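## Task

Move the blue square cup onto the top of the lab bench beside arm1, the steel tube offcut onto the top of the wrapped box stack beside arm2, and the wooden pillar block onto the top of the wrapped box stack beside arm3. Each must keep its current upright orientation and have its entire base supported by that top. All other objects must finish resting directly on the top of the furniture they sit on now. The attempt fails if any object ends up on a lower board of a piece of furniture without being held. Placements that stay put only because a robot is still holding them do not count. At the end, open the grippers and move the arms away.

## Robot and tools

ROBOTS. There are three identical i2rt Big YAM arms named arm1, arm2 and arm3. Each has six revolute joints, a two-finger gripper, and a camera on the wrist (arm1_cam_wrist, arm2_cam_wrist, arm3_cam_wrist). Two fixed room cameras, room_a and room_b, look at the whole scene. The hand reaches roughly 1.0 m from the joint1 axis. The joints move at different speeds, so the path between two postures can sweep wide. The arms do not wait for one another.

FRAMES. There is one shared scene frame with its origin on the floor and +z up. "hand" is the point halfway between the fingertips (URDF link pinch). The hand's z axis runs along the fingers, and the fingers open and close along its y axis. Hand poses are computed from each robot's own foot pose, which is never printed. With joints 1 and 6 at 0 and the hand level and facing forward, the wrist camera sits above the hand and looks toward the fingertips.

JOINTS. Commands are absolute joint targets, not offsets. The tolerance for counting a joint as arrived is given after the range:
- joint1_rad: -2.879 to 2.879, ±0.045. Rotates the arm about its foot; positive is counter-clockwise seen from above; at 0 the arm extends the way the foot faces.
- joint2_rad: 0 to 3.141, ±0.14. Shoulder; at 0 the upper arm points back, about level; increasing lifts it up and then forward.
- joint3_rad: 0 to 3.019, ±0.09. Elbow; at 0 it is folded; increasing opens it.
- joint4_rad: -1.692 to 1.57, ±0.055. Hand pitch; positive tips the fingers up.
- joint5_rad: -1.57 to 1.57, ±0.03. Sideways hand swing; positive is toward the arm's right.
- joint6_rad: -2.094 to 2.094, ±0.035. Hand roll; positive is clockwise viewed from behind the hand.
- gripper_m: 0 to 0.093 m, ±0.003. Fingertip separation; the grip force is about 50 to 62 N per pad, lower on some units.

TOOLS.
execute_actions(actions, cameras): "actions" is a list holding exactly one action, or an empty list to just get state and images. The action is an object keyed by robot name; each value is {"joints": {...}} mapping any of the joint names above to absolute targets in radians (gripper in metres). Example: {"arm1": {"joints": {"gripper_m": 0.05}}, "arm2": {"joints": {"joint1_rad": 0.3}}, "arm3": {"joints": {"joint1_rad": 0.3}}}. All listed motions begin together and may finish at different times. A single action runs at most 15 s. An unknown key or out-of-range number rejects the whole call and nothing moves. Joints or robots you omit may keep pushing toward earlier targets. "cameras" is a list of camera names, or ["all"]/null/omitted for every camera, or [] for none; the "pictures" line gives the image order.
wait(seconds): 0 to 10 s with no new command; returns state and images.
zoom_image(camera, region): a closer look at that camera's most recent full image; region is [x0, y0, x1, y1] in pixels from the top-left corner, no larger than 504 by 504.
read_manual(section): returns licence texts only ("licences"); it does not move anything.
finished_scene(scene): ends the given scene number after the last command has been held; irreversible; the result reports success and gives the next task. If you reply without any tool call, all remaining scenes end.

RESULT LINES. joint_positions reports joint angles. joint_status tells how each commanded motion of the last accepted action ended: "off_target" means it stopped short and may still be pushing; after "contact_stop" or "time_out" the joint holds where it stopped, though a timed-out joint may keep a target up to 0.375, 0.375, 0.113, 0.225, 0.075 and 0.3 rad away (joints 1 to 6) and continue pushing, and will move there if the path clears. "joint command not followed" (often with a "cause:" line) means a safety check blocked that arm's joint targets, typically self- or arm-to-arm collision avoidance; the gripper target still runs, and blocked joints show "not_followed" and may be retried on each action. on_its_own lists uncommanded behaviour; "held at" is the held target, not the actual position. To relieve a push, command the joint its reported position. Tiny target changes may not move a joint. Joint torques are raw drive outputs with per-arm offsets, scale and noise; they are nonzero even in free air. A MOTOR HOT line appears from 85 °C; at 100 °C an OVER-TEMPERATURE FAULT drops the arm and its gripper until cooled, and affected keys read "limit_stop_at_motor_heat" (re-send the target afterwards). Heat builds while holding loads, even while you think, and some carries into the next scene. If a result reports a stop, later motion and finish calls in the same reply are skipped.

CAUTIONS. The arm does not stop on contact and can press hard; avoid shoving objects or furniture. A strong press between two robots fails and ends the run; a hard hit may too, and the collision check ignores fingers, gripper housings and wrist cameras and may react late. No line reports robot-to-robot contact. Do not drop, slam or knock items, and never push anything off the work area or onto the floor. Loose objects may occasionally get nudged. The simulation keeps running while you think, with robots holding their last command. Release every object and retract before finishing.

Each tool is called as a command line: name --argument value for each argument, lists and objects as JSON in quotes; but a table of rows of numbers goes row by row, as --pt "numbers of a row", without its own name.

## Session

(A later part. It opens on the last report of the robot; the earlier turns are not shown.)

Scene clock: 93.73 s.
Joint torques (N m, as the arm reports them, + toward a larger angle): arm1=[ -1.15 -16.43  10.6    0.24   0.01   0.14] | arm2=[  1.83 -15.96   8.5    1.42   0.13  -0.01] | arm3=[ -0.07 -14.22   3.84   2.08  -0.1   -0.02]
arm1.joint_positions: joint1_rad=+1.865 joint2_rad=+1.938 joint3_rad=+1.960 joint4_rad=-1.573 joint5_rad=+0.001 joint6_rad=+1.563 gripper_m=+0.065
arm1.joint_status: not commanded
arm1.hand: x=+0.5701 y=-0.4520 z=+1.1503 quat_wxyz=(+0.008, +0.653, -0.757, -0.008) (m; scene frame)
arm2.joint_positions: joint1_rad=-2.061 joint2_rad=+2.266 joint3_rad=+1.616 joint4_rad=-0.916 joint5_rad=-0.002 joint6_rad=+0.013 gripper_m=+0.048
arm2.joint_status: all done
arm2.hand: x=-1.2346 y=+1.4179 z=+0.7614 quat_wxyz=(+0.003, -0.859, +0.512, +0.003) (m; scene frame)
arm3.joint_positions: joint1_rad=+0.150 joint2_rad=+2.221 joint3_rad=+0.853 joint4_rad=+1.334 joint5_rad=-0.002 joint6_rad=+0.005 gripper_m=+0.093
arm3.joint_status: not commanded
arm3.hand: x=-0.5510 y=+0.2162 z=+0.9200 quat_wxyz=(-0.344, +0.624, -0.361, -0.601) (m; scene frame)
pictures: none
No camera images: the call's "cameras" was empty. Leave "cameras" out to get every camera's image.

execute_actions --actions '[{"arm2":{"joints":{"joint2_rad":2.28,"gripper_m":0.093}}}]' --cameras '[]'

execute_actions --actions '[{"arm2":{"joints":{"joint2_rad":2.05,"joint4_rad":-1.13}}}]' --cameras '[]'

execute_actions --actions '[{"arm2":{"joints":{"joint1_rad":-2.405,"joint2_rad":2.0,"joint3_rad":1.37,"joint4_rad":-0.92,"joint6_rad":0.14}}}]' --cameras '["arm2_cam_wrist"]'

Scene clock: 99.37 s.
Joint torques (N m, as the arm reports them, + toward a larger angle): arm1=[ -1.2  -16.55  10.61   0.24   0.     0.15] | arm2=[  1.89 -18.79   8.36   0.96   0.13  -0.02] | arm3=[ -0.06 -14.27   3.84   2.09  -0.1   -0.03]
arm1.joint_positions: joint1_rad=+1.865 joint2_rad=+1.938 joint3_rad=+1.960 joint4_rad=-1.573 joint5_rad=+0.001 joint6_rad=+1.563 gripper_m=+0.065
arm1.joint_status: not commanded
arm1.hand: x=+0.5701 y=-0.4520 z=+1.1503 quat_wxyz=(+0.008, +0.653, -0.757, -0.008) (m; scene frame)
arm2.joint_positions: joint1_rad=-2.061 joint2_rad=+2.267 joint3_rad=+1.616 joint4_rad=-0.908 joint5_rad=-0.002 joint6_rad=+0.012 gripper_m=+0.093
arm2.joint_status: all done
arm2.hand: x=-1.2355 y=+1.4195 z=+0.7608 quat_wxyz=(+0.005, -0.859, +0.512, +0.006) (m; scene frame)
arm3.joint_positions: joint1_rad=+0.150 joint2_rad=+2.221 joint3_rad=+0.853 joint4_rad=+1.334 joint5_rad=-0.002 joint6_rad=+0.005 gripper_m=+0.093
arm3.joint_status: not commanded
arm3.hand: x=-0.5510 y=+0.2162 z=+0.9200 quat_wxyz=(-0.344, +0.624, -0.361, -0.601) (m; scene frame)
pictures: none
No camera images: the call's "cameras" was empty. Leave "cameras" out to get every camera's image.

Scene clock: 100.57 s.
Joint torques (N m, as the arm reports them, + toward a larger angle): arm1=[ -1.17 -16.68  10.61   0.25   0.01   0.15] | arm2=[  1.76 -17.05   8.41   0.06   0.16  -0.03] | arm3=[ -0.08 -14.24   3.83   2.09  -0.1   -0.03]
arm1.joint_positions: joint1_rad=+1.865 joint2_rad=+1.938 joint3_rad=+1.960 joint4_rad=-1.573 joint5_rad=+0.001 joint6_rad=+1.563 gripper_m=+0.065
arm1.joint_status: not commanded
arm1.hand: x=+0.5701 y=-0.4520 z=+1.1503 quat_wxyz=(+0.008, +0.653, -0.757, -0.008) (m; scene frame)
arm2.joint_positions: joint1_rad=-2.061 joint2_rad=+2.033 joint3_rad=+1.628 joint4_rad=-1.119 joint5_rad=-0.002 joint6_rad=+0.012 gripper_m=+0.093
arm2.joint_status: all done
arm2.hand: x=-1.2312 y=+1.4104 z=+0.9036 quat_wxyz=(+0.014, -0.859, +0.512, +0.021) (m; scene frame)
arm3.joint_positions: joint1_rad=+0.150 joint2_rad=+2.221 joint3_rad=+0.853 joint4_rad=+1.334 joint5_rad=-0.002 joint6_rad=+0.005 gripper_m=+0.093
arm3.joint_status: not commanded
arm3.hand: x=-0.5510 y=+0.2162 z=+0.9200 quat_wxyz=(-0.344, +0.624, -0.361, -0.601) (m; scene frame)
pictures: none
No camera images: the call's "cameras" was empty. Leave "cameras" out to get every camera's image.

Scene clock: 102.00 s.
Joint torques (N m, as the arm reports them, + toward a larger angle): arm1=[ -1.13 -16.56  10.62   0.25   0.01   0.15] | arm2=[  1.46 -18.14   6.65   1.05   0.06   0.26] | arm3=[ -0.11 -14.25   3.83   2.1   -0.1   -0.02]
arm1.joint_positions: joint1_rad=+1.865 joint2_rad=+1.938 joint3_rad=+1.960 joint4_rad=-1.573 joint5_rad=+0.001 joint6_rad=+1.563 gripper_m=+0.065
arm1.joint_status: not commanded
arm1.hand: x=+0.5701 y=-0.4520 z=+1.1503 quat_wxyz=(+0.008, +0.653, -0.757, -0.008) (m; scene frame)
arm2.joint_positions: joint1_rad=-2.405 joint2_rad=+2.012 joint3_rad=+1.364 joint4_rad=-0.933 joint5_rad=+0.002 joint6_rad=+0.128 gripper_m=+0.093
arm2.joint_status: all done
arm2.hand: x=-1.0213 y=+1.4140 z=+0.8286 quat_wxyz=(+0.000, -0.720, +0.694, -0.003) (m; scene frame)
arm3.joint_positions: joint1_rad=+0.150 joint2_rad=+2.221 joint3_rad=+0.853 joint4_rad=+1.334 joint5_rad=-0.002 joint6_rad=+0.005 gripper_m=+0.093
arm3.joint_status: not commanded
arm3.hand: x=-0.5510 y=+0.2162 z=+0.9200 quat_wxyz=(-0.344, +0.624, -0.361, -0.601) (m; scene frame)
pictures: arm2_cam_wrist
Images, in order (width x height): arm2_cam_wrist 504x504.

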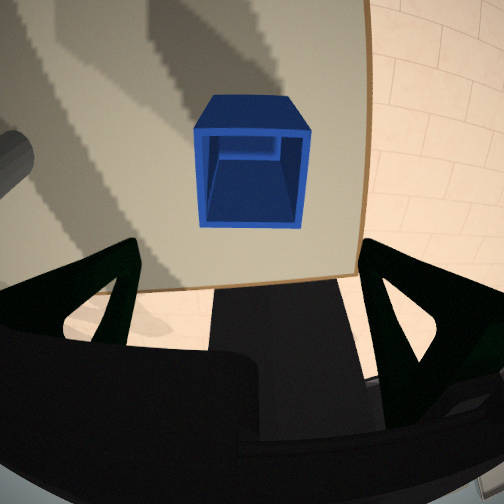

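execute_actions --actions '[{"arm2":{"joints":{"joint2_rad":2.14,"joint4_rad":-0.795}}}]' --cameras '["arm2_cam_wrist"]'

execute_actions --actions '[{"arm2":{"joints":{"gripper_m":0.035}}}]' --cameras '["arm2_cam_wrist"]'

Scene clock: 106.30 s.
Joint torques (N m, as the arm reports them, + toward a larger angle): arm1=[ -1.14 -16.62  10.6    0.24   0.01   0.15] | arm2=[  0.45 -17.67   6.3    0.83   0.04   0.26] | arm3=[ -0.13 -14.27   3.84   2.09  -0.1   -0.02]
arm1.joint_positions: joint1_rad=+1.865 joint2_rad=+1.938 joint3_rad=+1.960 joint4_rad=-1.573 joint5_rad=+0.001 joint6_rad=+1.563 gripper_m=+0.065
arm1.joint_status: not commanded
arm1.hand: x=+0.5701 y=-0.4520 z=+1.1503 quat_wxyz=(+0.008, +0.653, -0.757, -0.008) (m; scene frame)
arm2.joint_positions: joint1_rad=-2.405 joint2_rad=+2.148 joint3_rad=+1.358 joint4_rad=-0.807 joint5_rad=+0.002 joint6_rad=+0.128 gripper_m=+0.093
arm2.joint_status: all done
arm2.hand: x=-1.0213 y=+1.4152 z=+0.7545 quat_wxyz=(-0.005, -0.720, +0.694, -0.010) (m; scene frame)
arm3.joint_positions: joint1_rad=+0.150 joint2_rad=+2.221 joint3_rad=+0.853 joint4_rad=+1.334 joint5_rad=-0.002 joint6_rad=+0.005 gripper_m=+0.093
arm3.joint_status: not commanded
arm3.hand: x=-0.5510 y=+0.2162 z=+0.9200 quat_wxyz=(-0.344, +0.624, -0.361, -0.601) (m; scene frame)
pictures: arm2_cam_wrist
Images, in order (width x height): arm2_cam_wrist 504x504.

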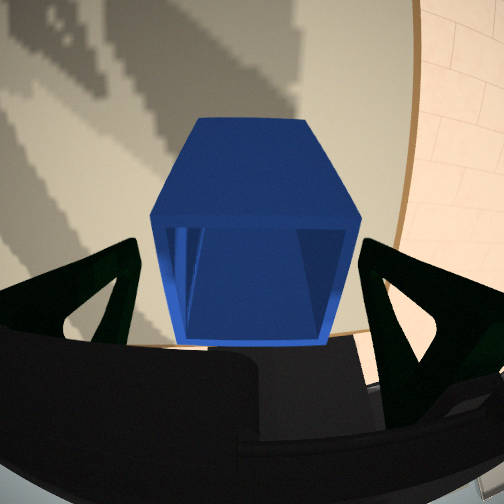

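Scene clock: 106.93 s.
Joint torques (N m, as the arm reports them, + toward a larger angle): arm1=[ -1.1  -16.71  10.62   0.24   0.01   0.16] | arm2=[  1.05 -17.89   6.33   0.86   0.05   0.26] | arm3=[ -0.06 -14.28   3.84   2.09  -0.1   -0.03]
arm1.joint_positions: joint1_rad=+1.865 joint2_rad=+1.938 joint3_rad=+1.960 joint4_rad=-1.573 joint5_rad=+0.001 joint6_rad=+1.563 gripper_m=+0.065
arm1.joint_status: not commanded
arm1.hand: x=+0.5701 y=-0.4520 z=+1.1503 quat_wxyz=(+0.008, +0.653, -0.757, -0.008) (m; scene frame)
arm2.joint_positions: joint1_rad=-2.405 joint2_rad=+2.148 joint3_rad=+1.358 joint4_rad=-0.807 joint5_rad=+0.001 joint6_rad=+0.128 gripper_m=+0.053
arm2.joint_status: gripper_m off_target (ended at +0.053, target +0.035)
arm2.hand: x=-1.0213 y=+1.4152 z=+0.7545 quat_wxyz=(-0.005, -0.720, +0.694, -0.010) (m; scene frame)
arm3.joint_positions: joint1_rad=+0.150 joint2_rad=+2.221 joint3_rad=+0.853 joint4_rad=+1.334 joint5_rad=-0.002 joint6_rad=+0.005 gripper_m=+0.093
arm3.joint_status: not commanded
arm3.hand: x=-0.5510 y=+0.2162 z=+0.9200 quat_wxyz=(-0.344, +0.624, -0.361, -0.601) (m; scene frame)
pictures: arm2_cam_wrist
Images, in order (width x height): arm2_cam_wrist 504x504.

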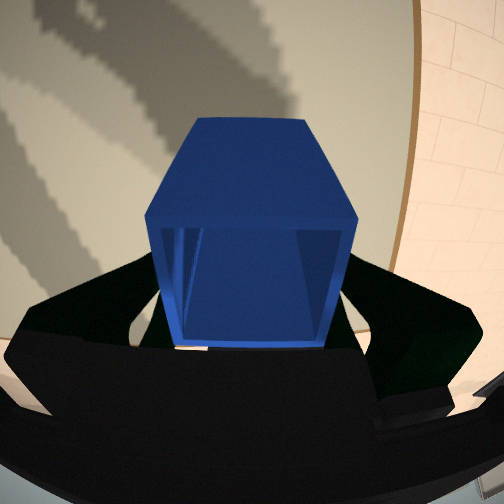

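execute_actions --actions '[{"arm2":{"joints":{"joint2_rad":2.0,"joint3_rad":1.81,"joint4_rad":-1.35}}}]' --cameras '[]'

execute_actions --actions '[{"arm2":{"joints":{"joint1_rad":1.105,"joint6_rad":1.55}}}]' --cameras '["arm2_cam_wrist","arm3_cam_wrist"]'

Scene clock: 113.43 s.
Joint torques (N m, as the arm reports them, + toward a larger angle): arm1=[ -1.2  -16.52  10.59   0.26   0.01   0.15] | arm2=[  1.17 -17.28   9.3    0.     0.06   0.24] | arm3=[ -0.08 -14.24   3.84   2.1   -0.09  -0.02]
arm1.joint_positions: joint1_rad=+1.865 joint2_rad=+1.938 joint3_rad=+1.960 joint4_rad=-1.573 joint5_rad=+0.001 joint6_rad=+1.563 gripper_m=+0.065
arm1.joint_status: not commanded
arm1.hand: x=+0.5701 y=-0.4520 z=+1.1503 quat_wxyz=(+0.008, +0.653, -0.757, -0.008) (m; scene frame)
arm2.joint_positions: joint1_rad=-2.405 joint2_rad=+1.989 joint3_rad=+1.787 joint4_rad=-1.339 joint5_rad=+0.001 joint6_rad=+0.128 gripper_m=+0.053
arm2.joint_status: all done
arm2.hand: x=-1.0334 y=+1.4844 z=+0.9884 quat_wxyz=(+0.012, -0.720, +0.694, +0.013) (m; scene frame)
arm3.joint_positions: joint1_rad=+0.150 joint2_rad=+2.221 joint3_rad=+0.853 joint4_rad=+1.334 joint5_rad=-0.002 joint6_rad=+0.005 gripper_m=+0.093
arm3.joint_status: not commanded
arm3.hand: x=-0.5510 y=+0.2162 z=+0.9200 quat_wxyz=(-0.344, +0.624, -0.361, -0.601) (m; scene frame)
pictures: none
No camera images: the call's "cameras" was empty. Leave "cameras" out to get every camera's image.

Scene clock: 116.33 s.
Joint torques (N m, as the arm reports them, + toward a larger angle): arm1=[ -1.31 -16.53  10.62   0.26   0.     0.15] | arm2=[  0.46 -18.16   9.18  -0.14   0.24   0.24] | arm3=[ -0.07 -14.24   3.84   2.09  -0.1   -0.02]
arm1.joint_positions: joint1_rad=+1.865 joint2_rad=+1.938 joint3_rad=+1.960 joint4_rad=-1.573 joint5_rad=+0.001 joint6_rad=+1.563 gripper_m=+0.065
arm1.joint_status: not commanded
arm1.hand: x=+0.5701 y=-0.4520 z=+1.1503 quat_wxyz=(+0.008, +0.653, -0.757, -0.008) (m; scene frame)
arm2.joint_positions: joint1_rad=+1.117 joint2_rad=+2.002 joint3_rad=+1.787 joint4_rad=-1.339 joint5_rad=-0.002 joint6_rad=+1.537 gripper_m=+0.053
arm2.joint_status: all done
arm2.hand: x=-0.6125 y=+0.3438 z=+0.9749 quat_wxyz=(-0.005, -0.959, -0.285, -0.005) (m; scene frame)
arm3.joint_positions: joint1_rad=+0.150 joint2_rad=+2.221 joint3_rad=+0.853 joint4_rad=+1.334 joint5_rad=-0.002 joint6_rad=+0.005 gripper_m=+0.093
arm3.joint_status: not commanded
arm3.hand: x=-0.5510 y=+0.2162 z=+0.9200 quat_wxyz=(-0.344, +0.624, -0.361, -0.601) (m; scene frame)
pictures: arm2_cam_wrist, arm3_cam_wrist
Images, in order (width x height): arm2_cam_wrist 504x504, arm3_cam_wrist 504x504.

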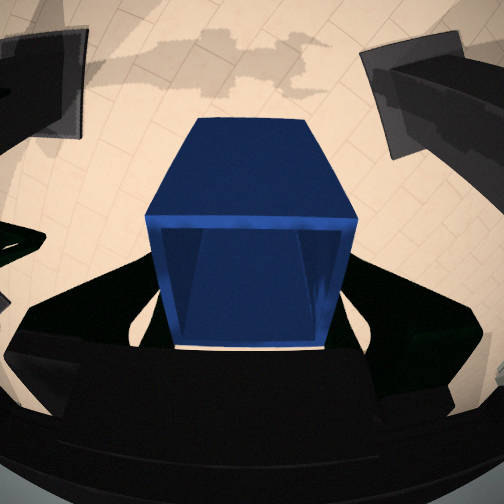

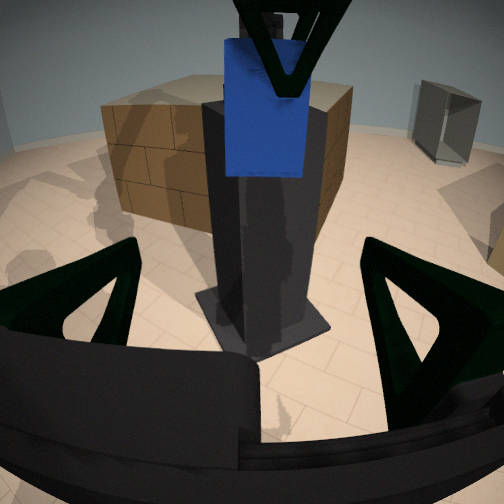

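execute_actions --actions '[{"arm3":{"joints":{"joint1_rad":0.137,"joint2_rad":2.358,"joint3_rad":1.335,"joint4_rad":1.04}}}]' --cameras '["arm2_cam_wrist","arm3_cam_wrist"]'

Scene clock: 120.07 s.
Joint torques (N m, as the arm reports them, + toward a larger angle): arm1=[ -1.22 -16.52  10.58   0.25   0.01   0.16] | arm2=[  0.29 -18.35   9.23  -0.2    0.24   0.24] | arm3=[ -0.59 -17.99   7.32   1.25  -0.1   -0.02]
arm1.joint_positions: joint1_rad=+1.865 joint2_rad=+1.938 joint3_rad=+1.960 joint4_rad=-1.573 joint5_rad=+0.001 joint6_rad=+1.563 gripper_m=+0.065
arm1.joint_status: not commanded
arm1.hand: x=+0.5701 y=-0.4520 z=+1.1503 quat_wxyz=(+0.008, +0.653, -0.757, -0.008) (m; scene frame)
arm2.joint_positions: joint1_rad=+1.117 joint2_rad=+2.002 joint3_rad=+1.787 joint4_rad=-1.339 joint5_rad=-0.002 joint6_rad=+1.537 gripper_m=+0.053
arm2.joint_status: not commanded
arm2.hand: x=-0.6125 y=+0.3438 z=+0.9749 quat_wxyz=(-0.005, -0.959, -0.285, -0.005) (m; scene frame)
arm3.joint_positions: joint1_rad=+0.144 joint2_rad=+2.353 joint3_rad=+1.314 joint4_rad=+1.049 joint5_rad=-0.002 joint6_rad=+0.005 gripper_m=+0.093
arm3.joint_status: all done
arm3.hand: x=-0.6216 y=+0.3473 z=+0.9360 quat_wxyz=(-0.354, +0.610, -0.355, -0.614) (m; scene frame)
pictures: arm2_cam_wrist, arm3_cam_wrist
Images, in order (width x height): arm2_cam_wrist 504x504, arm3_cam_wrist 504x504.

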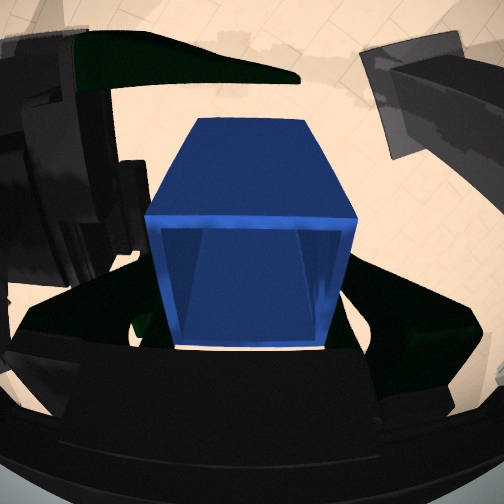

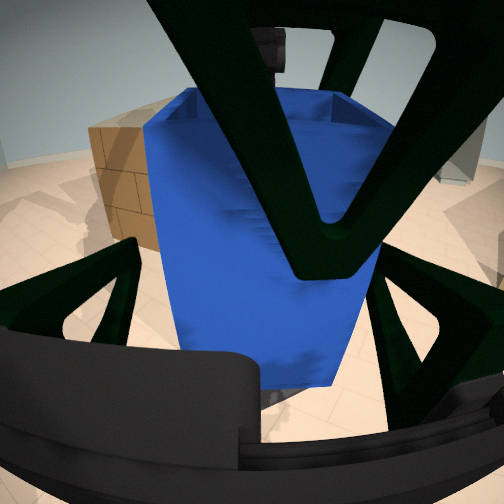

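execute_actions --actions '[{"arm3":{"joints":{"joint1_rad":0.125,"joint2_rad":2.382}}}]' --cameras '[]'

execute_actions --actions '[{"arm3":{"joints":{"gripper_m":0.035}}}]' --cameras '["arm2_cam_wrist","arm3_cam_wrist"]'

Scene clock: 123.57 s.
Joint torques (N m, as the arm reports them, + toward a larger angle): arm1=[ -1.19 -16.57  10.58   0.24   0.01   0.15] | arm2=[  0.1  -18.55   9.26  -0.08   0.23   0.21] | arm3=[ -0.32 -17.13   7.21   1.25  -0.09  -0.02]
arm1.joint_positions: joint1_rad=+1.865 joint2_rad=+1.938 joint3_rad=+1.960 joint4_rad=-1.573 joint5_rad=+0.001 joint6_rad=+1.563 gripper_m=+0.065
arm1.joint_status: not commanded
arm1.hand: x=+0.5701 y=-0.4520 z=+1.1503 quat_wxyz=(+0.008, +0.653, -0.757, -0.008) (m; scene frame)
arm2.joint_positions: joint1_rad=+1.117 joint2_rad=+2.002 joint3_rad=+1.787 joint4_rad=-1.339 joint5_rad=-0.002 joint6_rad=+1.537 gripper_m=+0.053
arm2.joint_status: not commanded
arm2.hand: x=-0.6125 y=+0.3438 z=+0.9749 quat_wxyz=(-0.005, -0.959, -0.285, -0.005) (m; scene frame)
arm3.joint_positions: joint1_rad=+0.129 joint2_rad=+2.364 joint3_rad=+1.314 joint4_rad=+1.049 joint5_rad=-0.002 joint6_rad=+0.005 gripper_m=+0.093
arm3.joint_status: all done
arm3.hand: x=-0.6112 y=+0.3517 z=+0.9274 quat_wxyz=(-0.356, +0.611, -0.361, -0.608) (m; scene frame)
pictures: none
No camera images: the call's "cameras" was empty. Leave "cameras" out to get every camera's image.

Scene clock: 124.20 s.
Joint torques (N m, as the arm reports them, + toward a larger angle): arm1=[ -1.27 -16.59  10.63   0.22   0.     0.15] | arm2=[  0.   -18.73   9.24  -0.16   0.48   0.23] | arm3=[ -0.7  -17.29   7.21   1.27   0.12  -0.05]
arm1.joint_positions: joint1_rad=+1.865 joint2_rad=+1.938 joint3_rad=+1.960 joint4_rad=-1.573 joint5_rad=+0.001 joint6_rad=+1.563 gripper_m=+0.065
arm1.joint_status: not commanded
arm1.hand: x=+0.5701 y=-0.4520 z=+1.1503 quat_wxyz=(+0.008, +0.653, -0.757, -0.008) (m; scene frame)
arm2.joint_positions: joint1_rad=+1.119 joint2_rad=+2.002 joint3_rad=+1.787 joint4_rad=-1.339 joint5_rad=-0.010 joint6_rad=+1.540 gripper_m=+0.053
arm2.joint_status: not commanded
arm2.hand: x=-0.6109 y=+0.3448 z=+0.9750 quat_wxyz=(-0.004, -0.959, -0.284, -0.008) (m; scene frame)
arm3.joint_positions: joint1_rad=+0.134 joint2_rad=+2.364 joint3_rad=+1.314 joint4_rad=+1.048 joint5_rad=-0.007 joint6_rad=+0.007 gripper_m=+0.053
arm3.joint_status: gripper_m off_target (ended at +0.053, target +0.035)
arm3.hand: x=-0.6149 y=+0.3497 z=+0.9272 quat_wxyz=(-0.353, +0.612, -0.359, -0.610) (m; scene frame)
pictures: arm2_cam_wrist, arm3_cam_wrist
Images, in order (width x height): arm2_cam_wrist 504x504, arm3_cam_wrist 504x504.

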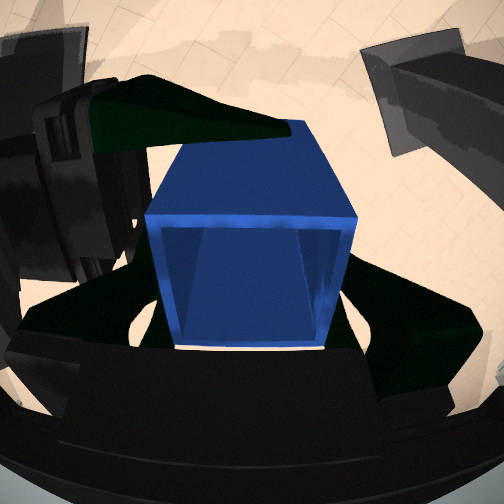

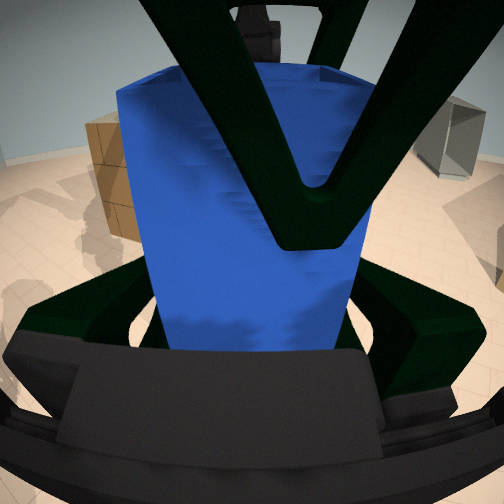

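execute_actions --actions '[{"arm2":{"joints":{"gripper_m":0.068}},"arm1":{"joints":{"joint1_rad":1.845,"joint2_rad":2.08,"joint3_rad":2.0,"joint4_rad":-1.47,"gripper_m":0.085}}}]' --cameras '[]'

execute_actions --actions '[{"arm2":{"joints":{"joint2_rad":1.93,"joint3_rad":2.03,"joint4_rad":-1.64}}}]' --cameras '[]'

execute_actions --actions '[{"arm3":{"joints":{"joint1_rad":-2.1}}}]' --cameras '["arm1_cam_wrist","arm3_cam_wrist"]'

Scene clock: 131.13 s.
Joint torques (N m, as the arm reports them, + toward a larger angle): arm1=[ -1.5  -18.71  11.12   0.83   0.01   0.15] | arm2=[  0.56 -18.71   9.13  -0.07   0.28   0.24] | arm3=[ -0.54 -17.69   7.16   1.38   0.03  -0.05]
arm1.joint_positions: joint1_rad=+1.851 joint2_rad=+2.077 joint3_rad=+1.961 joint4_rad=-1.478 joint5_rad=+0.001 joint6_rad=+1.563 gripper_m=+0.085
arm1.joint_status: all done
arm1.hand: x=+0.5412 y=-0.4383 z=+1.0672 quat_wxyz=(-0.006, +0.647, -0.762, +0.008) (m; scene frame)
arm2.joint_positions: joint1_rad=+1.118 joint2_rad=+2.002 joint3_rad=+1.787 joint4_rad=-1.339 joint5_rad=-0.003 joint6_rad=+1.540 gripper_m=+0.068
arm2.joint_status: all done
arm2.hand: x=-0.6121 y=+0.3441 z=+0.9749 quat_wxyz=(-0.005, -0.959, -0.284, -0.005) (m; scene frame)
arm3.joint_positions: joint1_rad=+0.132 joint2_rad=+2.370 joint3_rad=+1.314 joint4_rad=+1.045 joint5_rad=-0.005 joint6_rad=+0.007 gripper_m=+0.053
arm3.joint_status: not commanded
arm3.hand: x=-0.6134 y=+0.3497 z=+0.9222 quat_wxyz=(-0.352, +0.614, -0.361, -0.607) (m; scene frame)
pictures: none
No camera images: the call's "cameras" was empty. Leave "cameras" out to get every camera's image.

Scene clock: 132.20 s.
Joint torques (N m, as the arm reports them, + toward a larger angle): arm1=[ -1.67 -18.59  10.94   0.82   0.     0.15] | arm2=[  0.13 -16.92   9.89  -0.03   0.22   0.2 ] | arm3=[ -0.54 -17.7    7.12   1.38   0.03  -0.04]
arm1.joint_positions: joint1_rad=+1.851 joint2_rad=+2.077 joint3_rad=+1.961 joint4_rad=-1.478 joint5_rad=+0.001 joint6_rad=+1.563 gripper_m=+0.085
arm1.joint_status: not commanded
arm1.hand: x=+0.5412 y=-0.4383 z=+1.0672 quat_wxyz=(-0.006, +0.647, -0.762, +0.008) (m; scene frame)
arm2.joint_positions: joint1_rad=+1.118 joint2_rad=+1.920 joint3_rad=+2.001 joint4_rad=-1.629 joint5_rad=-0.002 joint6_rad=+1.540 gripper_m=+0.068
arm2.joint_status: all done
arm2.hand: x=-0.6214 y=+0.3583 z=+1.1044 quat_wxyz=(-0.008, -0.959, -0.284, -0.006) (m; scene frame)
arm3.joint_positions: joint1_rad=+0.132 joint2_rad=+2.371 joint3_rad=+1.314 joint4_rad=+1.045 joint5_rad=-0.005 joint6_rad=+0.007 gripper_m=+0.053
arm3.joint_status: not commanded
arm3.hand: x=-0.6133 y=+0.3496 z=+0.9214 quat_wxyz=(-0.352, +0.615, -0.361, -0.606) (m; scene frame)
pictures: none
No camera images: the call's "cameras" was empty. Leave "cameras" out to get every camera's image.

Scene clock: 134.63 s.
Joint torques (N m, as the arm reports them, + toward a larger angle): arm1=[ -1.52 -18.59  11.09   0.82   0.     0.15] | arm2=[ -0.08 -16.83   9.96  -0.05   0.22   0.22] | arm3=[ -0.05 -17.76   6.27   1.44  -0.17  -0.02]
arm1.joint_positions: joint1_rad=+1.851 joint2_rad=+2.077 joint3_rad=+1.961 joint4_rad=-1.478 joint5_rad=+0.001 joint6_rad=+1.563 gripper_m=+0.085
arm1.joint_status: not commanded
arm1.hand: x=+0.5412 y=-0.4383 z=+1.0672 quat_wxyz=(-0.006, +0.647, -0.762, +0.008) (m; scene frame)
arm2.joint_positions: joint1_rad=+1.118 joint2_rad=+1.920 joint3_rad=+2.001 joint4_rad=-1.629 joint5_rad=-0.002 joint6_rad=+1.540 gripper_m=+0.068
arm2.joint_status: not commanded
arm2.hand: x=-0.6214 y=+0.3583 z=+1.1044 quat_wxyz=(-0.008, -0.959, -0.284, -0.006) (m; scene frame)
arm3.joint_positions: joint1_rad=-2.102 joint2_rad=+2.371 joint3_rad=+1.329 joint4_rad=+1.043 joint5_rad=+0.001 joint6_rad=+0.005 gripper_m=+0.053
arm3.joint_status: all done
arm3.hand: x=+0.5341 y=-0.4478 z=+0.9343 quat_wxyz=(-0.707, -0.056, -0.703, +0.054) (m; scene frame)
pictures: arm1_cam_wrist, arm3_cam_wrist
Images, in order (width x height): arm1_cam_wrist 504x504, arm3_cam_wrist 504x504.

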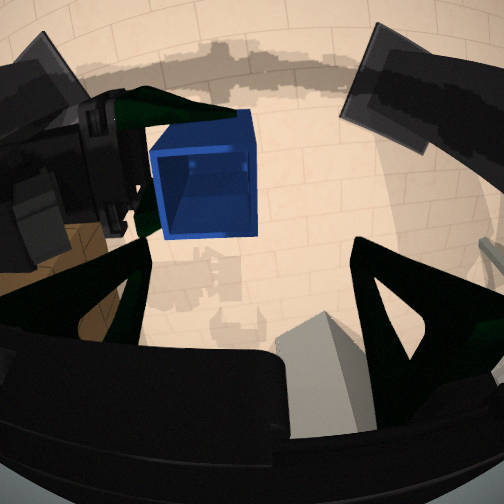

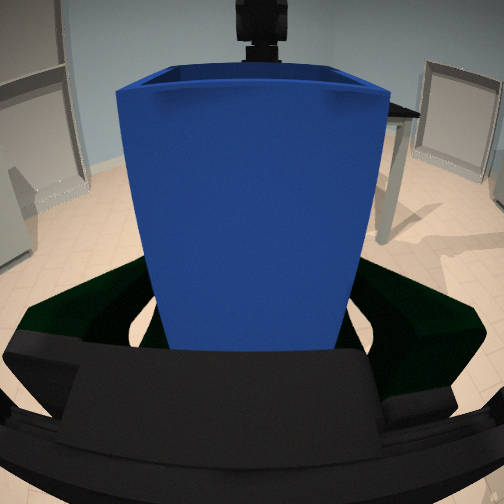

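execute_actions --actions '[{"arm1":{"joints":{"joint1_rad":1.868,"joint4_rad":-1.39}}}]' --cameras '[]'

execute_actions --actions '[{"arm1":{"joints":{"joint2_rad":2.165,"joint3_rad":1.915,"joint4_rad":-1.305}}}]' --cameras '["arm1_cam_wrist","arm3_cam_wrist"]'

Scene clock: 141.37 s.
Joint torques (N m, as the arm reports them, + toward a larger angle): arm1=[ -0.44 -18.74  11.2    1.07   0.01   0.14] | arm2=[  0.34 -16.7    9.86  -0.14   0.25   0.21] | arm3=[  0.01 -17.89   6.25   1.43  -0.18  -0.03]
arm1.joint_positions: joint1_rad=+1.861 joint2_rad=+2.077 joint3_rad=+1.961 joint4_rad=-1.400 joint5_rad=+0.001 joint6_rad=+1.563 gripper_m=+0.085
arm1.joint_status: all done
arm1.hand: x=+0.5211 y=-0.4417 z=+1.0676 quat_wxyz=(+0.019, +0.651, -0.758, -0.022) (m; scene frame)
arm2.joint_positions: joint1_rad=+1.118 joint2_rad=+1.920 joint3_rad=+2.001 joint4_rad=-1.629 joint5_rad=-0.002 joint6_rad=+1.540 gripper_m=+0.068
arm2.joint_status: not commanded
arm2.hand: x=-0.6214 y=+0.3583 z=+1.1044 quat_wxyz=(-0.008, -0.959, -0.284, -0.006) (m; scene frame)
arm3.joint_positions: joint1_rad=-2.102 joint2_rad=+2.371 joint3_rad=+1.329 joint4_rad=+1.043 joint5_rad=+0.001 joint6_rad=+0.005 gripper_m=+0.053
arm3.joint_status: not commanded
arm3.hand: x=+0.5341 y=-0.4478 z=+0.9343 quat_wxyz=(-0.707, -0.056, -0.703, +0.054) (m; scene frame)
pictures: none
No camera images: the call's "cameras" was empty. Leave "cameras" out to get every camera's image.

Scene clock: 142.60 s.
Joint torques (N m, as the arm reports them, + toward a larger angle): arm1=[ -0.65 -17.86   8.07   0.99   0.     0.15] | arm2=[ -0.08 -16.96   9.86  -0.14   0.24   0.23] | arm3=[  0.02 -17.81   6.26   1.44  -0.18  -0.03]
arm1.joint_positions: joint1_rad=+1.861 joint2_rad=+2.145 joint3_rad=+1.920 joint4_rad=-1.314 joint5_rad=+0.001 joint6_rad=+1.563 gripper_m=+0.085
arm1.joint_status: all done
arm1.hand: x=+0.5142 y=-0.4408 z=+1.0087 quat_wxyz=(+0.012, +0.651, -0.759, -0.013) (m; scene frame)
arm2.joint_positions: joint1_rad=+1.118 joint2_rad=+1.920 joint3_rad=+2.001 joint4_rad=-1.629 joint5_rad=-0.002 joint6_rad=+1.540 gripper_m=+0.068
arm2.joint_status: not commanded
arm2.hand: x=-0.6214 y=+0.3583 z=+1.1044 quat_wxyz=(-0.008, -0.959, -0.284, -0.006) (m; scene frame)
arm3.joint_positions: joint1_rad=-2.102 joint2_rad=+2.371 joint3_rad=+1.329 joint4_rad=+1.043 joint5_rad=+0.001 joint6_rad=+0.005 gripper_m=+0.053
arm3.joint_status: not commanded
arm3.hand: x=+0.5341 y=-0.4478 z=+0.9343 quat_wxyz=(-0.707, -0.056, -0.703, +0.054) (m; scene frame)
pictures: arm1_cam_wrist, arm3_cam_wrist
Images, in order (width x height): arm1_cam_wrist 504x504, arm3_cam_wrist 504x504.

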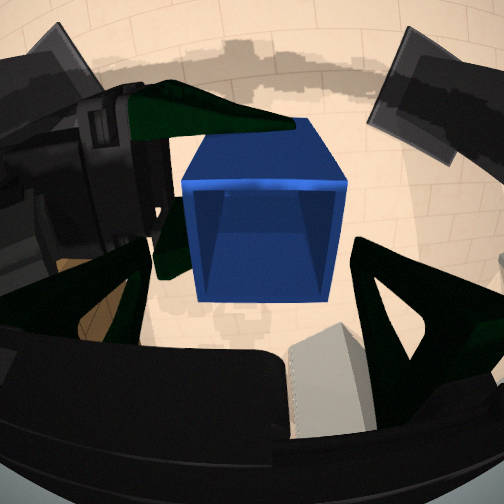

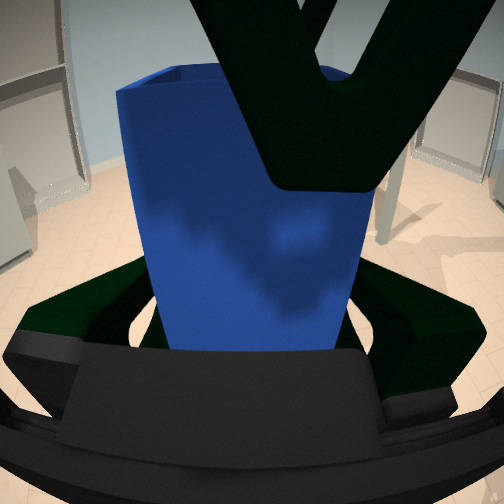

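Shift toward the camera side and lower.

execute_actions --actions '[{"arm1":{"joints":{"joint1_rad":1.838,"joint2_rad":2.212,"gripper_m":0.075}}}]' --cameras '[]'

execute_actions --actions '[{"arm1":{"joints":{"gripper_m":0.035}}}]' --cameras '["arm1_cam_wrist","arm3_cam_wrist"]'

Scene clock: 148.93 s.
Joint torques (N m, as the arm reports them, + toward a larger angle): arm1=[ -1.51 -17.52   7.82   0.87   0.01   0.15] | arm2=[  0.18 -16.85   9.85  -0.13   0.25   0.24] | arm3=[  0.03 -17.83   6.26   1.44  -0.18  -0.03]
arm1.joint_positions: joint1_rad=+1.842 joint2_rad=+2.180 joint3_rad=+1.920 joint4_rad=-1.314 joint5_rad=+0.001 joint6_rad=+1.563 gripper_m=+0.075
arm1.joint_status: all done
arm1.hand: x=+0.5183 y=-0.4289 z=+0.9864 quat_wxyz=(+0.000, +0.644, -0.765, +0.001) (m; scene frame)
arm2.joint_positions: joint1_rad=+1.118 joint2_rad=+1.920 joint3_rad=+2.001 joint4_rad=-1.629 joint5_rad=-0.002 joint6_rad=+1.540 gripper_m=+0.068
arm2.joint_status: not commanded
arm2.hand: x=-0.6214 y=+0.3583 z=+1.1044 quat_wxyz=(-0.008, -0.959, -0.284, -0.006) (m; scene frame)
arm3.joint_positions: joint1_rad=-2.102 joint2_rad=+2.371 joint3_rad=+1.329 joint4_rad=+1.043 joint5_rad=+0.001 joint6_rad=+0.005 gripper_m=+0.053
arm3.joint_status: not commanded
arm3.hand: x=+0.5341 y=-0.4478 z=+0.9343 quat_wxyz=(-0.707, -0.056, -0.703, +0.054) (m; scene frame)
pictures: none
No camera images: the call's "cameras" was empty. Leave "cameras" out to get every camera's image.

Scene clock: 149.50 s.
Joint torques (N m, as the arm reports them, + toward a larger angle): arm1=[ -1.64 -17.28   7.89   0.93   0.03   0.18] | arm2=[  0.17 -16.92   9.89  -0.19   0.23   0.2 ] | arm3=[  0.12 -18.07   6.33   1.44  -0.25  -0.02]
arm1.joint_positions: joint1_rad=+1.842 joint2_rad=+2.180 joint3_rad=+1.919 joint4_rad=-1.315 joint5_rad=+0.001 joint6_rad=+1.561 gripper_m=+0.053
arm1.joint_status: gripper_m off_target (ended at +0.053, target +0.035)
arm1.hand: x=+0.5188 y=-0.4291 z=+0.9861 quat_wxyz=(+0.000, +0.645, -0.764, +0.001) (m; scene frame)
arm2.joint_positions: joint1_rad=+1.118 joint2_rad=+1.920 joint3_rad=+2.001 joint4_rad=-1.629 joint5_rad=-0.002 joint6_rad=+1.540 gripper_m=+0.068
arm2.joint_status: not commanded
arm2.hand: x=-0.6214 y=+0.3583 z=+1.1044 quat_wxyz=(-0.008, -0.959, -0.284, -0.006) (m; scene frame)
arm3.joint_positions: joint1_rad=-2.102 joint2_rad=+2.371 joint3_rad=+1.328 joint4_rad=+1.043 joint5_rad=+0.003 joint6_rad=+0.004 gripper_m=+0.053
arm3.joint_status: not commanded
arm3.hand: x=+0.5338 y=-0.4481 z=+0.9336 quat_wxyz=(-0.706, -0.056, -0.704, +0.055) (m; scene frame)
pictures: arm1_cam_wrist, arm3_cam_wrist
Images, in order (width x height): arm1_cam_wrist 504x504, arm3_cam_wrist 504x504.

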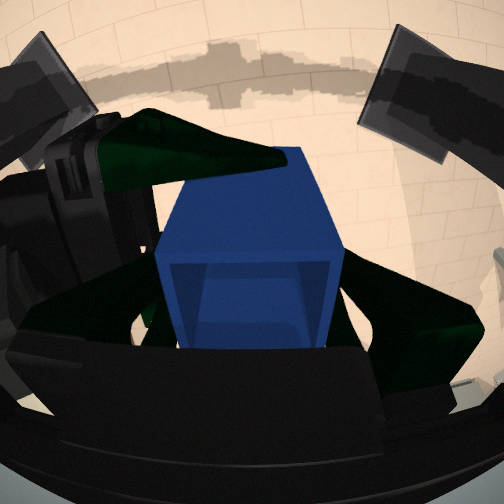

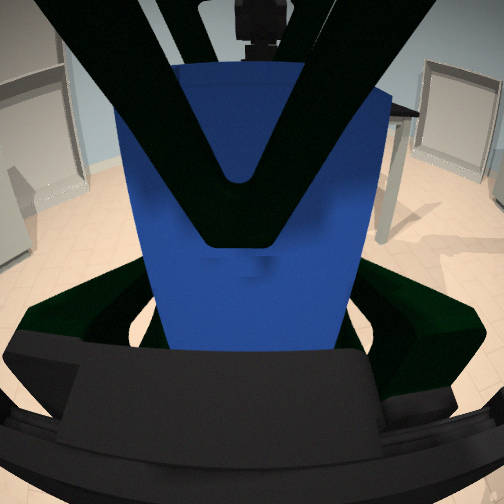

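execute_actions --actions '[{"arm1":{"joints":{"joint2_rad":2.18}},"arm3":{"joints":{"gripper_m":0.093}}}]' --cameras '[]'

execute_actions --actions '[{"arm3":{"joints":{"joint2_rad":2.2,"joint3_rad":0.85,"joint4_rad":1.35}}}]' --cameras '[]'

execute_actions --actions '[{"arm1":{"joints":{"joint1_rad":-1.25,"joint6_rad":0}}}]' --cameras '[]'

execute_actions --actions '[{"arm1":{"joints":{"joint2_rad":2.24,"joint3_rad":1.73,"joint4_rad":-1.03}}}]' --cameras '["arm1_cam_wrist","room_b"]'

Scene clock: 156.60 s.
Joint torques (N m, as the arm reports them, + toward a larger angle): arm1=[ -1.41 -19.53   7.97   0.89   0.03   0.15] | arm2=[  0.14 -16.78   9.82  -0.06   0.26   0.22] | arm3=[  0.17 -17.92   6.41   1.49  -0.26  -0.02]
arm1.joint_positions: joint1_rad=+1.842 joint2_rad=+2.180 joint3_rad=+1.919 joint4_rad=-1.314 joint5_rad=+0.001 joint6_rad=+1.563 gripper_m=+0.053
arm1.joint_status: all done
arm1.hand: x=+0.5186 y=-0.4291 z=+0.9861 quat_wxyz=(+0.000, +0.644, -0.765, +0.001) (m; scene frame)
arm2.joint_positions: joint1_rad=+1.118 joint2_rad=+1.920 joint3_rad=+2.001 joint4_rad=-1.629 joint5_rad=-0.002 joint6_rad=+1.540 gripper_m=+0.068
arm2.joint_status: not commanded
arm2.hand: x=-0.6214 y=+0.3583 z=+1.1044 quat_wxyz=(-0.008, -0.959, -0.284, -0.006) (m; scene frame)
arm3.joint_positions: joint1_rad=-2.102 joint2_rad=+2.371 joint3_rad=+1.328 joint4_rad=+1.043 joint5_rad=+0.003 joint6_rad=+0.004 gripper_m=+0.093
arm3.joint_status: all done
arm3.hand: x=+0.5338 y=-0.4481 z=+0.9336 quat_wxyz=(-0.706, -0.056, -0.704, +0.055) (m; scene frame)
pictures: none
No camera images: the call's "cameras" was empty. Leave "cameras" out to get every camera's image.

Scene clock: 157.90 s.
Joint torques (N m, as the arm reports them, + toward a larger angle): arm1=[ -1.43 -19.67   7.92   0.89   0.02   0.15] | arm2=[ -0.37 -17.09   9.8   -0.08   0.23   0.24] | arm3=[ -0.02 -13.75   3.96   2.17  -0.26  -0.01]
arm1.joint_positions: joint1_rad=+1.842 joint2_rad=+2.180 joint3_rad=+1.919 joint4_rad=-1.314 joint5_rad=+0.001 joint6_rad=+1.563 gripper_m=+0.053
arm1.joint_status: not commanded
arm1.hand: x=+0.5186 y=-0.4291 z=+0.9861 quat_wxyz=(+0.000, +0.644, -0.765, +0.001) (m; scene frame)
arm2.joint_positions: joint1_rad=+1.118 joint2_rad=+1.920 joint3_rad=+2.001 joint4_rad=-1.629 joint5_rad=-0.002 joint6_rad=+1.540 gripper_m=+0.068
arm2.joint_status: not commanded
arm2.hand: x=-0.6214 y=+0.3583 z=+1.1044 quat_wxyz=(-0.008, -0.959, -0.284, -0.006) (m; scene frame)
arm3.joint_positions: joint1_rad=-2.102 joint2_rad=+2.198 joint3_rad=+0.843 joint4_rad=+1.332 joint5_rad=+0.003 joint6_rad=+0.004 gripper_m=+0.093
arm3.joint_status: all done
arm3.hand: x=+0.3832 y=-0.4245 z=+0.9362 quat_wxyz=(-0.698, -0.057, -0.711, +0.055) (m; scene frame)
pictures: none
No camera images: the call's "cameras" was empty. Leave "cameras" out to get every camera's image.

Scene clock: 160.77 s.
Joint torques (N m, as the arm reports them, + toward a larger angle): arm1=[ -1.32 -19.77   7.97   0.28  -0.12   0.03] | arm2=[ -0.23 -16.8    9.9   -0.14   0.21   0.21] | arm3=[  0.05 -13.87   3.95   2.15  -0.26  -0.02]
arm1.joint_positions: joint1_rad=-1.251 joint2_rad=+2.180 joint3_rad=+1.919 joint4_rad=-1.297 joint5_rad=+0.002 joint6_rad=+0.007 gripper_m=+0.054
arm1.joint_status: all done
arm1.hand: x=+1.8309 y=-0.6338 z=+0.9824 quat_wxyz=(-0.005, -0.068, -0.998, +0.002) (m; scene frame)
arm2.joint_positions: joint1_rad=+1.118 joint2_rad=+1.920 joint3_rad=+2.001 joint4_rad=-1.629 joint5_rad=-0.002 joint6_rad=+1.540 gripper_m=+0.068
arm2.joint_status: not commanded
arm2.hand: x=-0.6214 y=+0.3583 z=+1.1044 quat_wxyz=(-0.008, -0.959, -0.284, -0.006) (m; scene frame)
arm3.joint_positions: joint1_rad=-2.102 joint2_rad=+2.198 joint3_rad=+0.843 joint4_rad=+1.332 joint5_rad=+0.003 joint6_rad=+0.004 gripper_m=+0.093
arm3.joint_status: not commanded
arm3.hand: x=+0.3832 y=-0.4245 z=+0.9362 quat_wxyz=(-0.698, -0.057, -0.711, +0.055) (m; scene frame)
pictures: none
No camera images: the call's "cameras" was empty. Leave "cameras" out to get every camera's image.

Scene clock: 162.00 s.
Joint torques (N m, as the arm reports them, + toward a larger angle): arm1=[ -1.11 -18.93   7.57   1.03  -0.12   0.03] | arm2=[  0.27 -16.6    9.75  -0.17   0.24   0.23] | arm3=[ -0.01 -13.87   3.94   2.14  -0.25  -0.02]
arm1.joint_positions: joint1_rad=-1.251 joint2_rad=+2.231 joint3_rad=+1.728 joint4_rad=-1.038 joint5_rad=+0.002 joint6_rad=+0.007 gripper_m=+0.054
arm1.joint_status: all done
arm1.hand: x=+1.8140 y=-0.6318 z=+0.8824 quat_wxyz=(-0.013, -0.068, -0.998, +0.003) (m; scene frame)
arm2.joint_positions: joint1_rad=+1.118 joint2_rad=+1.920 joint3_rad=+2.001 joint4_rad=-1.629 joint5_rad=-0.002 joint6_rad=+1.540 gripper_m=+0.068
arm2.joint_status: not commanded
arm2.hand: x=-0.6214 y=+0.3583 z=+1.1044 quat_wxyz=(-0.008, -0.959, -0.284, -0.006) (m; scene frame)
arm3.joint_positions: joint1_rad=-2.102 joint2_rad=+2.198 joint3_rad=+0.843 joint4_rad=+1.332 joint5_rad=+0.003 joint6_rad=+0.004 gripper_m=+0.093
arm3.joint_status: not commanded
arm3.hand: x=+0.3832 y=-0.4245 z=+0.9362 quat_wxyz=(-0.698, -0.057, -0.711, +0.055) (m; scene frame)
pictures: arm1_cam_wrist, room_b
Images, in order (width x height): arm1_cam_wrist 504x504, room_b 504x504.

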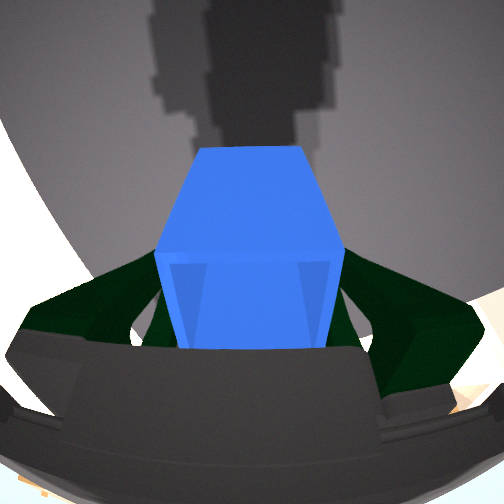

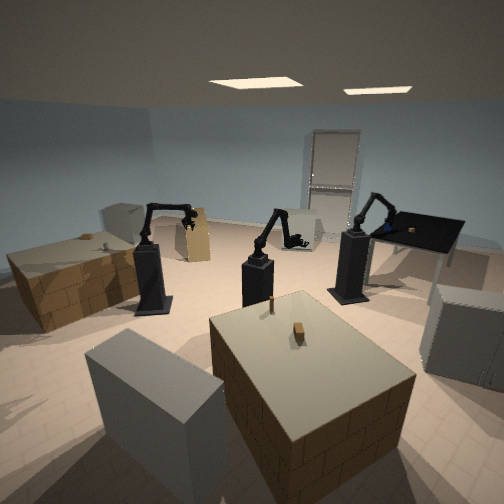

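execute_actions --actions '[{"arm1":{"joints":{"joint2_rad":2.31,"joint4_rad":-1.0}}}]' --cameras '[]'

execute_actions --actions '[{"arm1":{"joints":{"joint2_rad":2.345}}}]' --cameras '["arm1_cam_wrist"]'

Scene clock: 165.33 s.
Joint torques (N m, as the arm reports them, + toward a larger angle): arm1=[ -1.19 -18.15   7.36   0.97  -0.12   0.03] | arm2=[  0.   -16.5    9.81  -0.18   0.24   0.22] | arm3=[  0.04 -13.86   3.93   2.14  -0.25  -0.02]
arm1.joint_positions: joint1_rad=-1.251 joint2_rad=+2.288 joint3_rad=+1.728 joint4_rad=-1.008 joint5_rad=+0.002 joint6_rad=+0.007 gripper_m=+0.054
arm1.joint_status: all done
arm1.hand: x=+1.8106 y=-0.6314 z=+0.8469 quat_wxyz=(+0.000, -0.068, -0.998, +0.002) (m; scene frame)
arm2.joint_positions: joint1_rad=+1.118 joint2_rad=+1.920 joint3_rad=+2.001 joint4_rad=-1.629 joint5_rad=-0.002 joint6_rad=+1.540 gripper_m=+0.068
arm2.joint_status: not commanded
arm2.hand: x=-0.6214 y=+0.3583 z=+1.1044 quat_wxyz=(-0.008, -0.959, -0.284, -0.006) (m; scene frame)
arm3.joint_positions: joint1_rad=-2.102 joint2_rad=+2.198 joint3_rad=+0.843 joint4_rad=+1.332 joint5_rad=+0.003 joint6_rad=+0.004 gripper_m=+0.093
arm3.joint_status: not commanded
arm3.hand: x=+0.3832 y=-0.4245 z=+0.9362 quat_wxyz=(-0.698, -0.057, -0.711, +0.055) (m; scene frame)
pictures: none
No camera images: the call's "cameras" was empty. Leave "cameras" out to get every camera's image.

Scene clock: 165.97 s.
Joint torques (N m, as the arm reports them, + toward a larger angle): arm1=[ -1.08 -16.5    7.23   0.85  -0.1    0.03] | arm2=[  0.02 -16.78   9.9   -0.11   0.22   0.2 ] | arm3=[  0.06 -13.88   3.95   2.14  -0.26  -0.01]
arm1.joint_positions: joint1_rad=-1.251 joint2_rad=+2.299 joint3_rad=+1.728 joint4_rad=-1.006 joint5_rad=+0.002 joint6_rad=+0.007 gripper_m=+0.054
arm1.joint_status: all done
arm1.hand: x=+1.8086 y=-0.6311 z=+0.8400 quat_wxyz=(+0.005, -0.068, -0.998, +0.002) (m; scene frame)
arm2.joint_positions: joint1_rad=+1.118 joint2_rad=+1.920 joint3_rad=+2.001 joint4_rad=-1.629 joint5_rad=-0.002 joint6_rad=+1.540 gripper_m=+0.068
arm2.joint_status: not commanded
arm2.hand: x=-0.6214 y=+0.3583 z=+1.1044 quat_wxyz=(-0.008, -0.959, -0.284, -0.006) (m; scene frame)
arm3.joint_positions: joint1_rad=-2.102 joint2_rad=+2.198 joint3_rad=+0.843 joint4_rad=+1.332 joint5_rad=+0.003 joint6_rad=+0.004 gripper_m=+0.093
arm3.joint_status: not commanded
arm3.hand: x=+0.3832 y=-0.4245 z=+0.9362 quat_wxyz=(-0.698, -0.057, -0.711, +0.055) (m; scene frame)
pictures: arm1_cam_wrist
Images, in order (width x height): arm1_cam_wrist 504x504.

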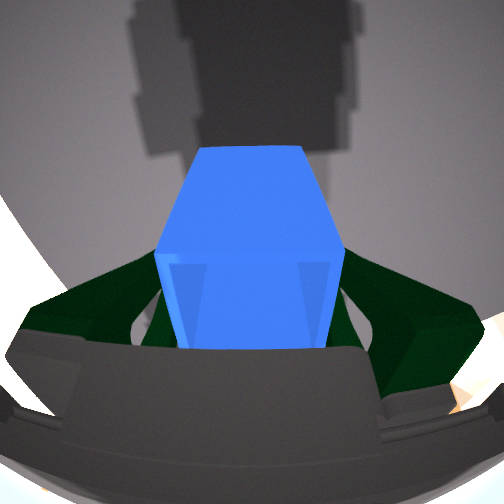

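Contact likely. Release and lift.

execute_actions --actions '[{"arm1":{"joints":{"joint2_rad":2.315,"gripper_m":0.093}}}]' --cameras '["arm1_cam_wrist"]'

execute_actions --actions '[{"arm1":{"joints":{"joint2_rad":1.95,"joint4_rad":-1.35}}}]'

Scene clock: 169.63 s.
Joint torques (N m, as the arm reports them, + toward a larger angle): arm1=[ -1.17 -18.58   7.14   0.85  -0.1    0.04] | arm2=[ -0.14 -16.88   9.84  -0.16   0.26   0.22] | arm3=[  0.04 -13.93   3.94   2.14  -0.26  -0.01]
arm1.joint_positions: joint1_rad=-1.251 joint2_rad=+2.299 joint3_rad=+1.728 joint4_rad=-1.006 joint5_rad=+0.002 joint6_rad=+0.006 gripper_m=+0.093
arm1.joint_status: all done
arm1.hand: x=+1.8086 y=-0.6311 z=+0.8400 quat_wxyz=(+0.005, -0.068, -0.998, +0.002) (m; scene frame)
arm2.joint_positions: joint1_rad=+1.118 joint2_rad=+1.920 joint3_rad=+2.001 joint4_rad=-1.629 joint5_rad=-0.002 joint6_rad=+1.540 gripper_m=+0.068
arm2.joint_status: not commanded
arm2.hand: x=-0.6214 y=+0.3583 z=+1.1044 quat_wxyz=(-0.008, -0.959, -0.284, -0.006) (m; scene frame)
arm3.joint_positions: joint1_rad=-2.102 joint2_rad=+2.198 joint3_rad=+0.843 joint4_rad=+1.332 joint5_rad=+0.003 joint6_rad=+0.004 gripper_m=+0.093
arm3.joint_status: not commanded
arm3.hand: x=+0.3832 y=-0.4245 z=+0.9362 quat_wxyz=(-0.698, -0.057, -0.711, +0.055) (m; scene frame)
pictures: arm1_cam_wrist
Images, in order (width x height): arm1_cam_wrist 504x504.

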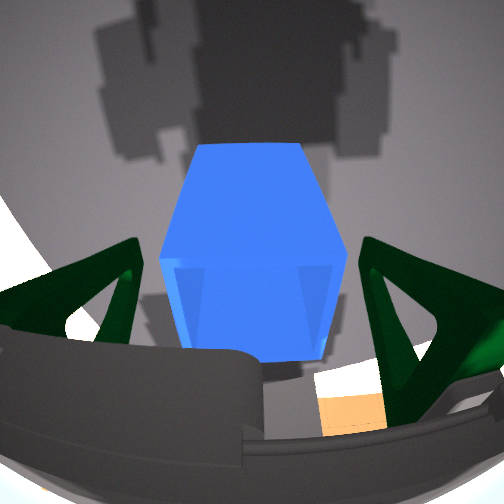

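Scene clock: 171.03 s.
Joint torques (N m, as the arm reports them, + toward a larger angle): arm1=[ -1.15 -15.54   8.83   0.33  -0.1    0.04] | arm2=[  0.25 -16.75   9.85  -0.2    0.25   0.24] | arm3=[  0.05 -13.85   3.95   2.14  -0.25  -0.02]
arm1.joint_positions: joint1_rad=-1.251 joint2_rad=+1.922 joint3_rad=+1.722 joint4_rad=-1.343 joint5_rad=+0.002 joint6_rad=+0.006 gripper_m=+0.093
arm1.joint_status: all done
arm1.hand: x=+1.7625 y=-0.6246 z=+1.0660 quat_wxyz=(-0.013, -0.068, -0.998, +0.003) (m; scene frame)
arm2.joint_positions: joint1_rad=+1.118 joint2_rad=+1.920 joint3_rad=+2.001 joint4_rad=-1.629 joint5_rad=-0.002 joint6_rad=+1.540 gripper_m=+0.068
arm2.joint_status: not commanded
arm2.hand: x=-0.6214 y=+0.3583 z=+1.1044 quat_wxyz=(-0.008, -0.959, -0.284, -0.006) (m; scene frame)
arm3.joint_positions: joint1_rad=-2.102 joint2_rad=+2.198 joint3_rad=+0.843 joint4_rad=+1.332 joint5_rad=+0.003 joint6_rad=+0.004 gripper_m=+0.093
arm3.joint_status: not commanded
arm3.hand: x=+0.3832 y=-0.4245 z=+0.9362 quat_wxyz=(-0.698, -0.057, -0.711, +0.055) (m; scene frame)
pictures: arm1_cam_wrist, arm2_cam_wrist, arm3_cam_wrist, room_a, room_b
Images, in order (width x height): arm1_cam_wrist 504x504, arm2_cam_wrist 504x504, arm3_cam_wrist 504x504, room_a 504x504, room_b 504x504.

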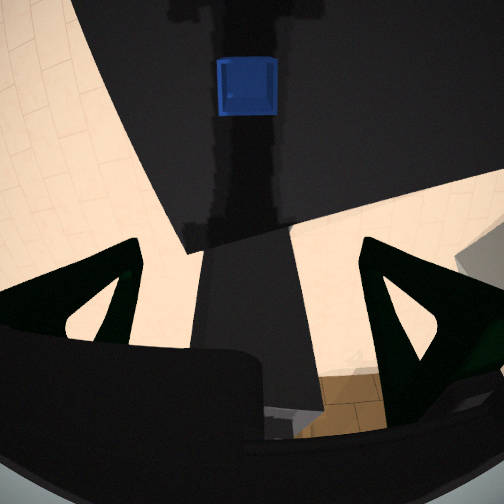

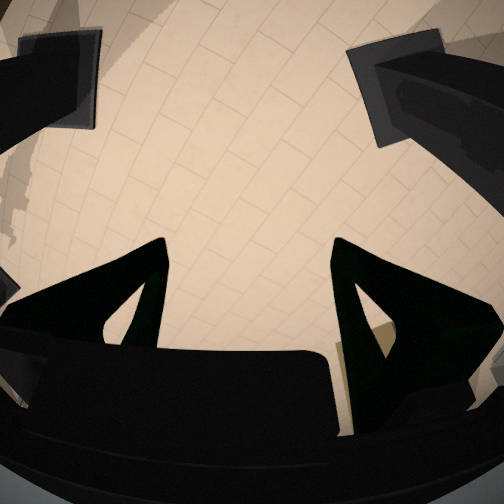

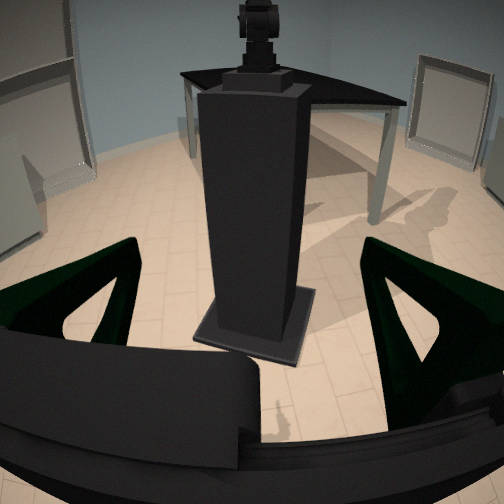

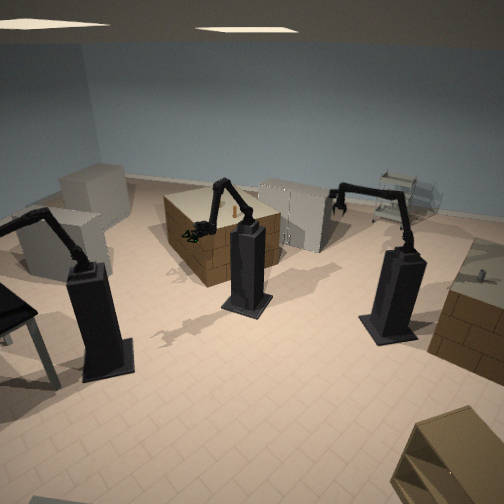

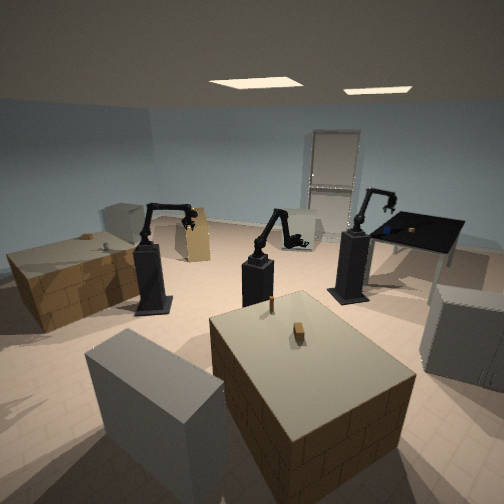

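finished_scene --scene 2

The scene is finished: the task was done.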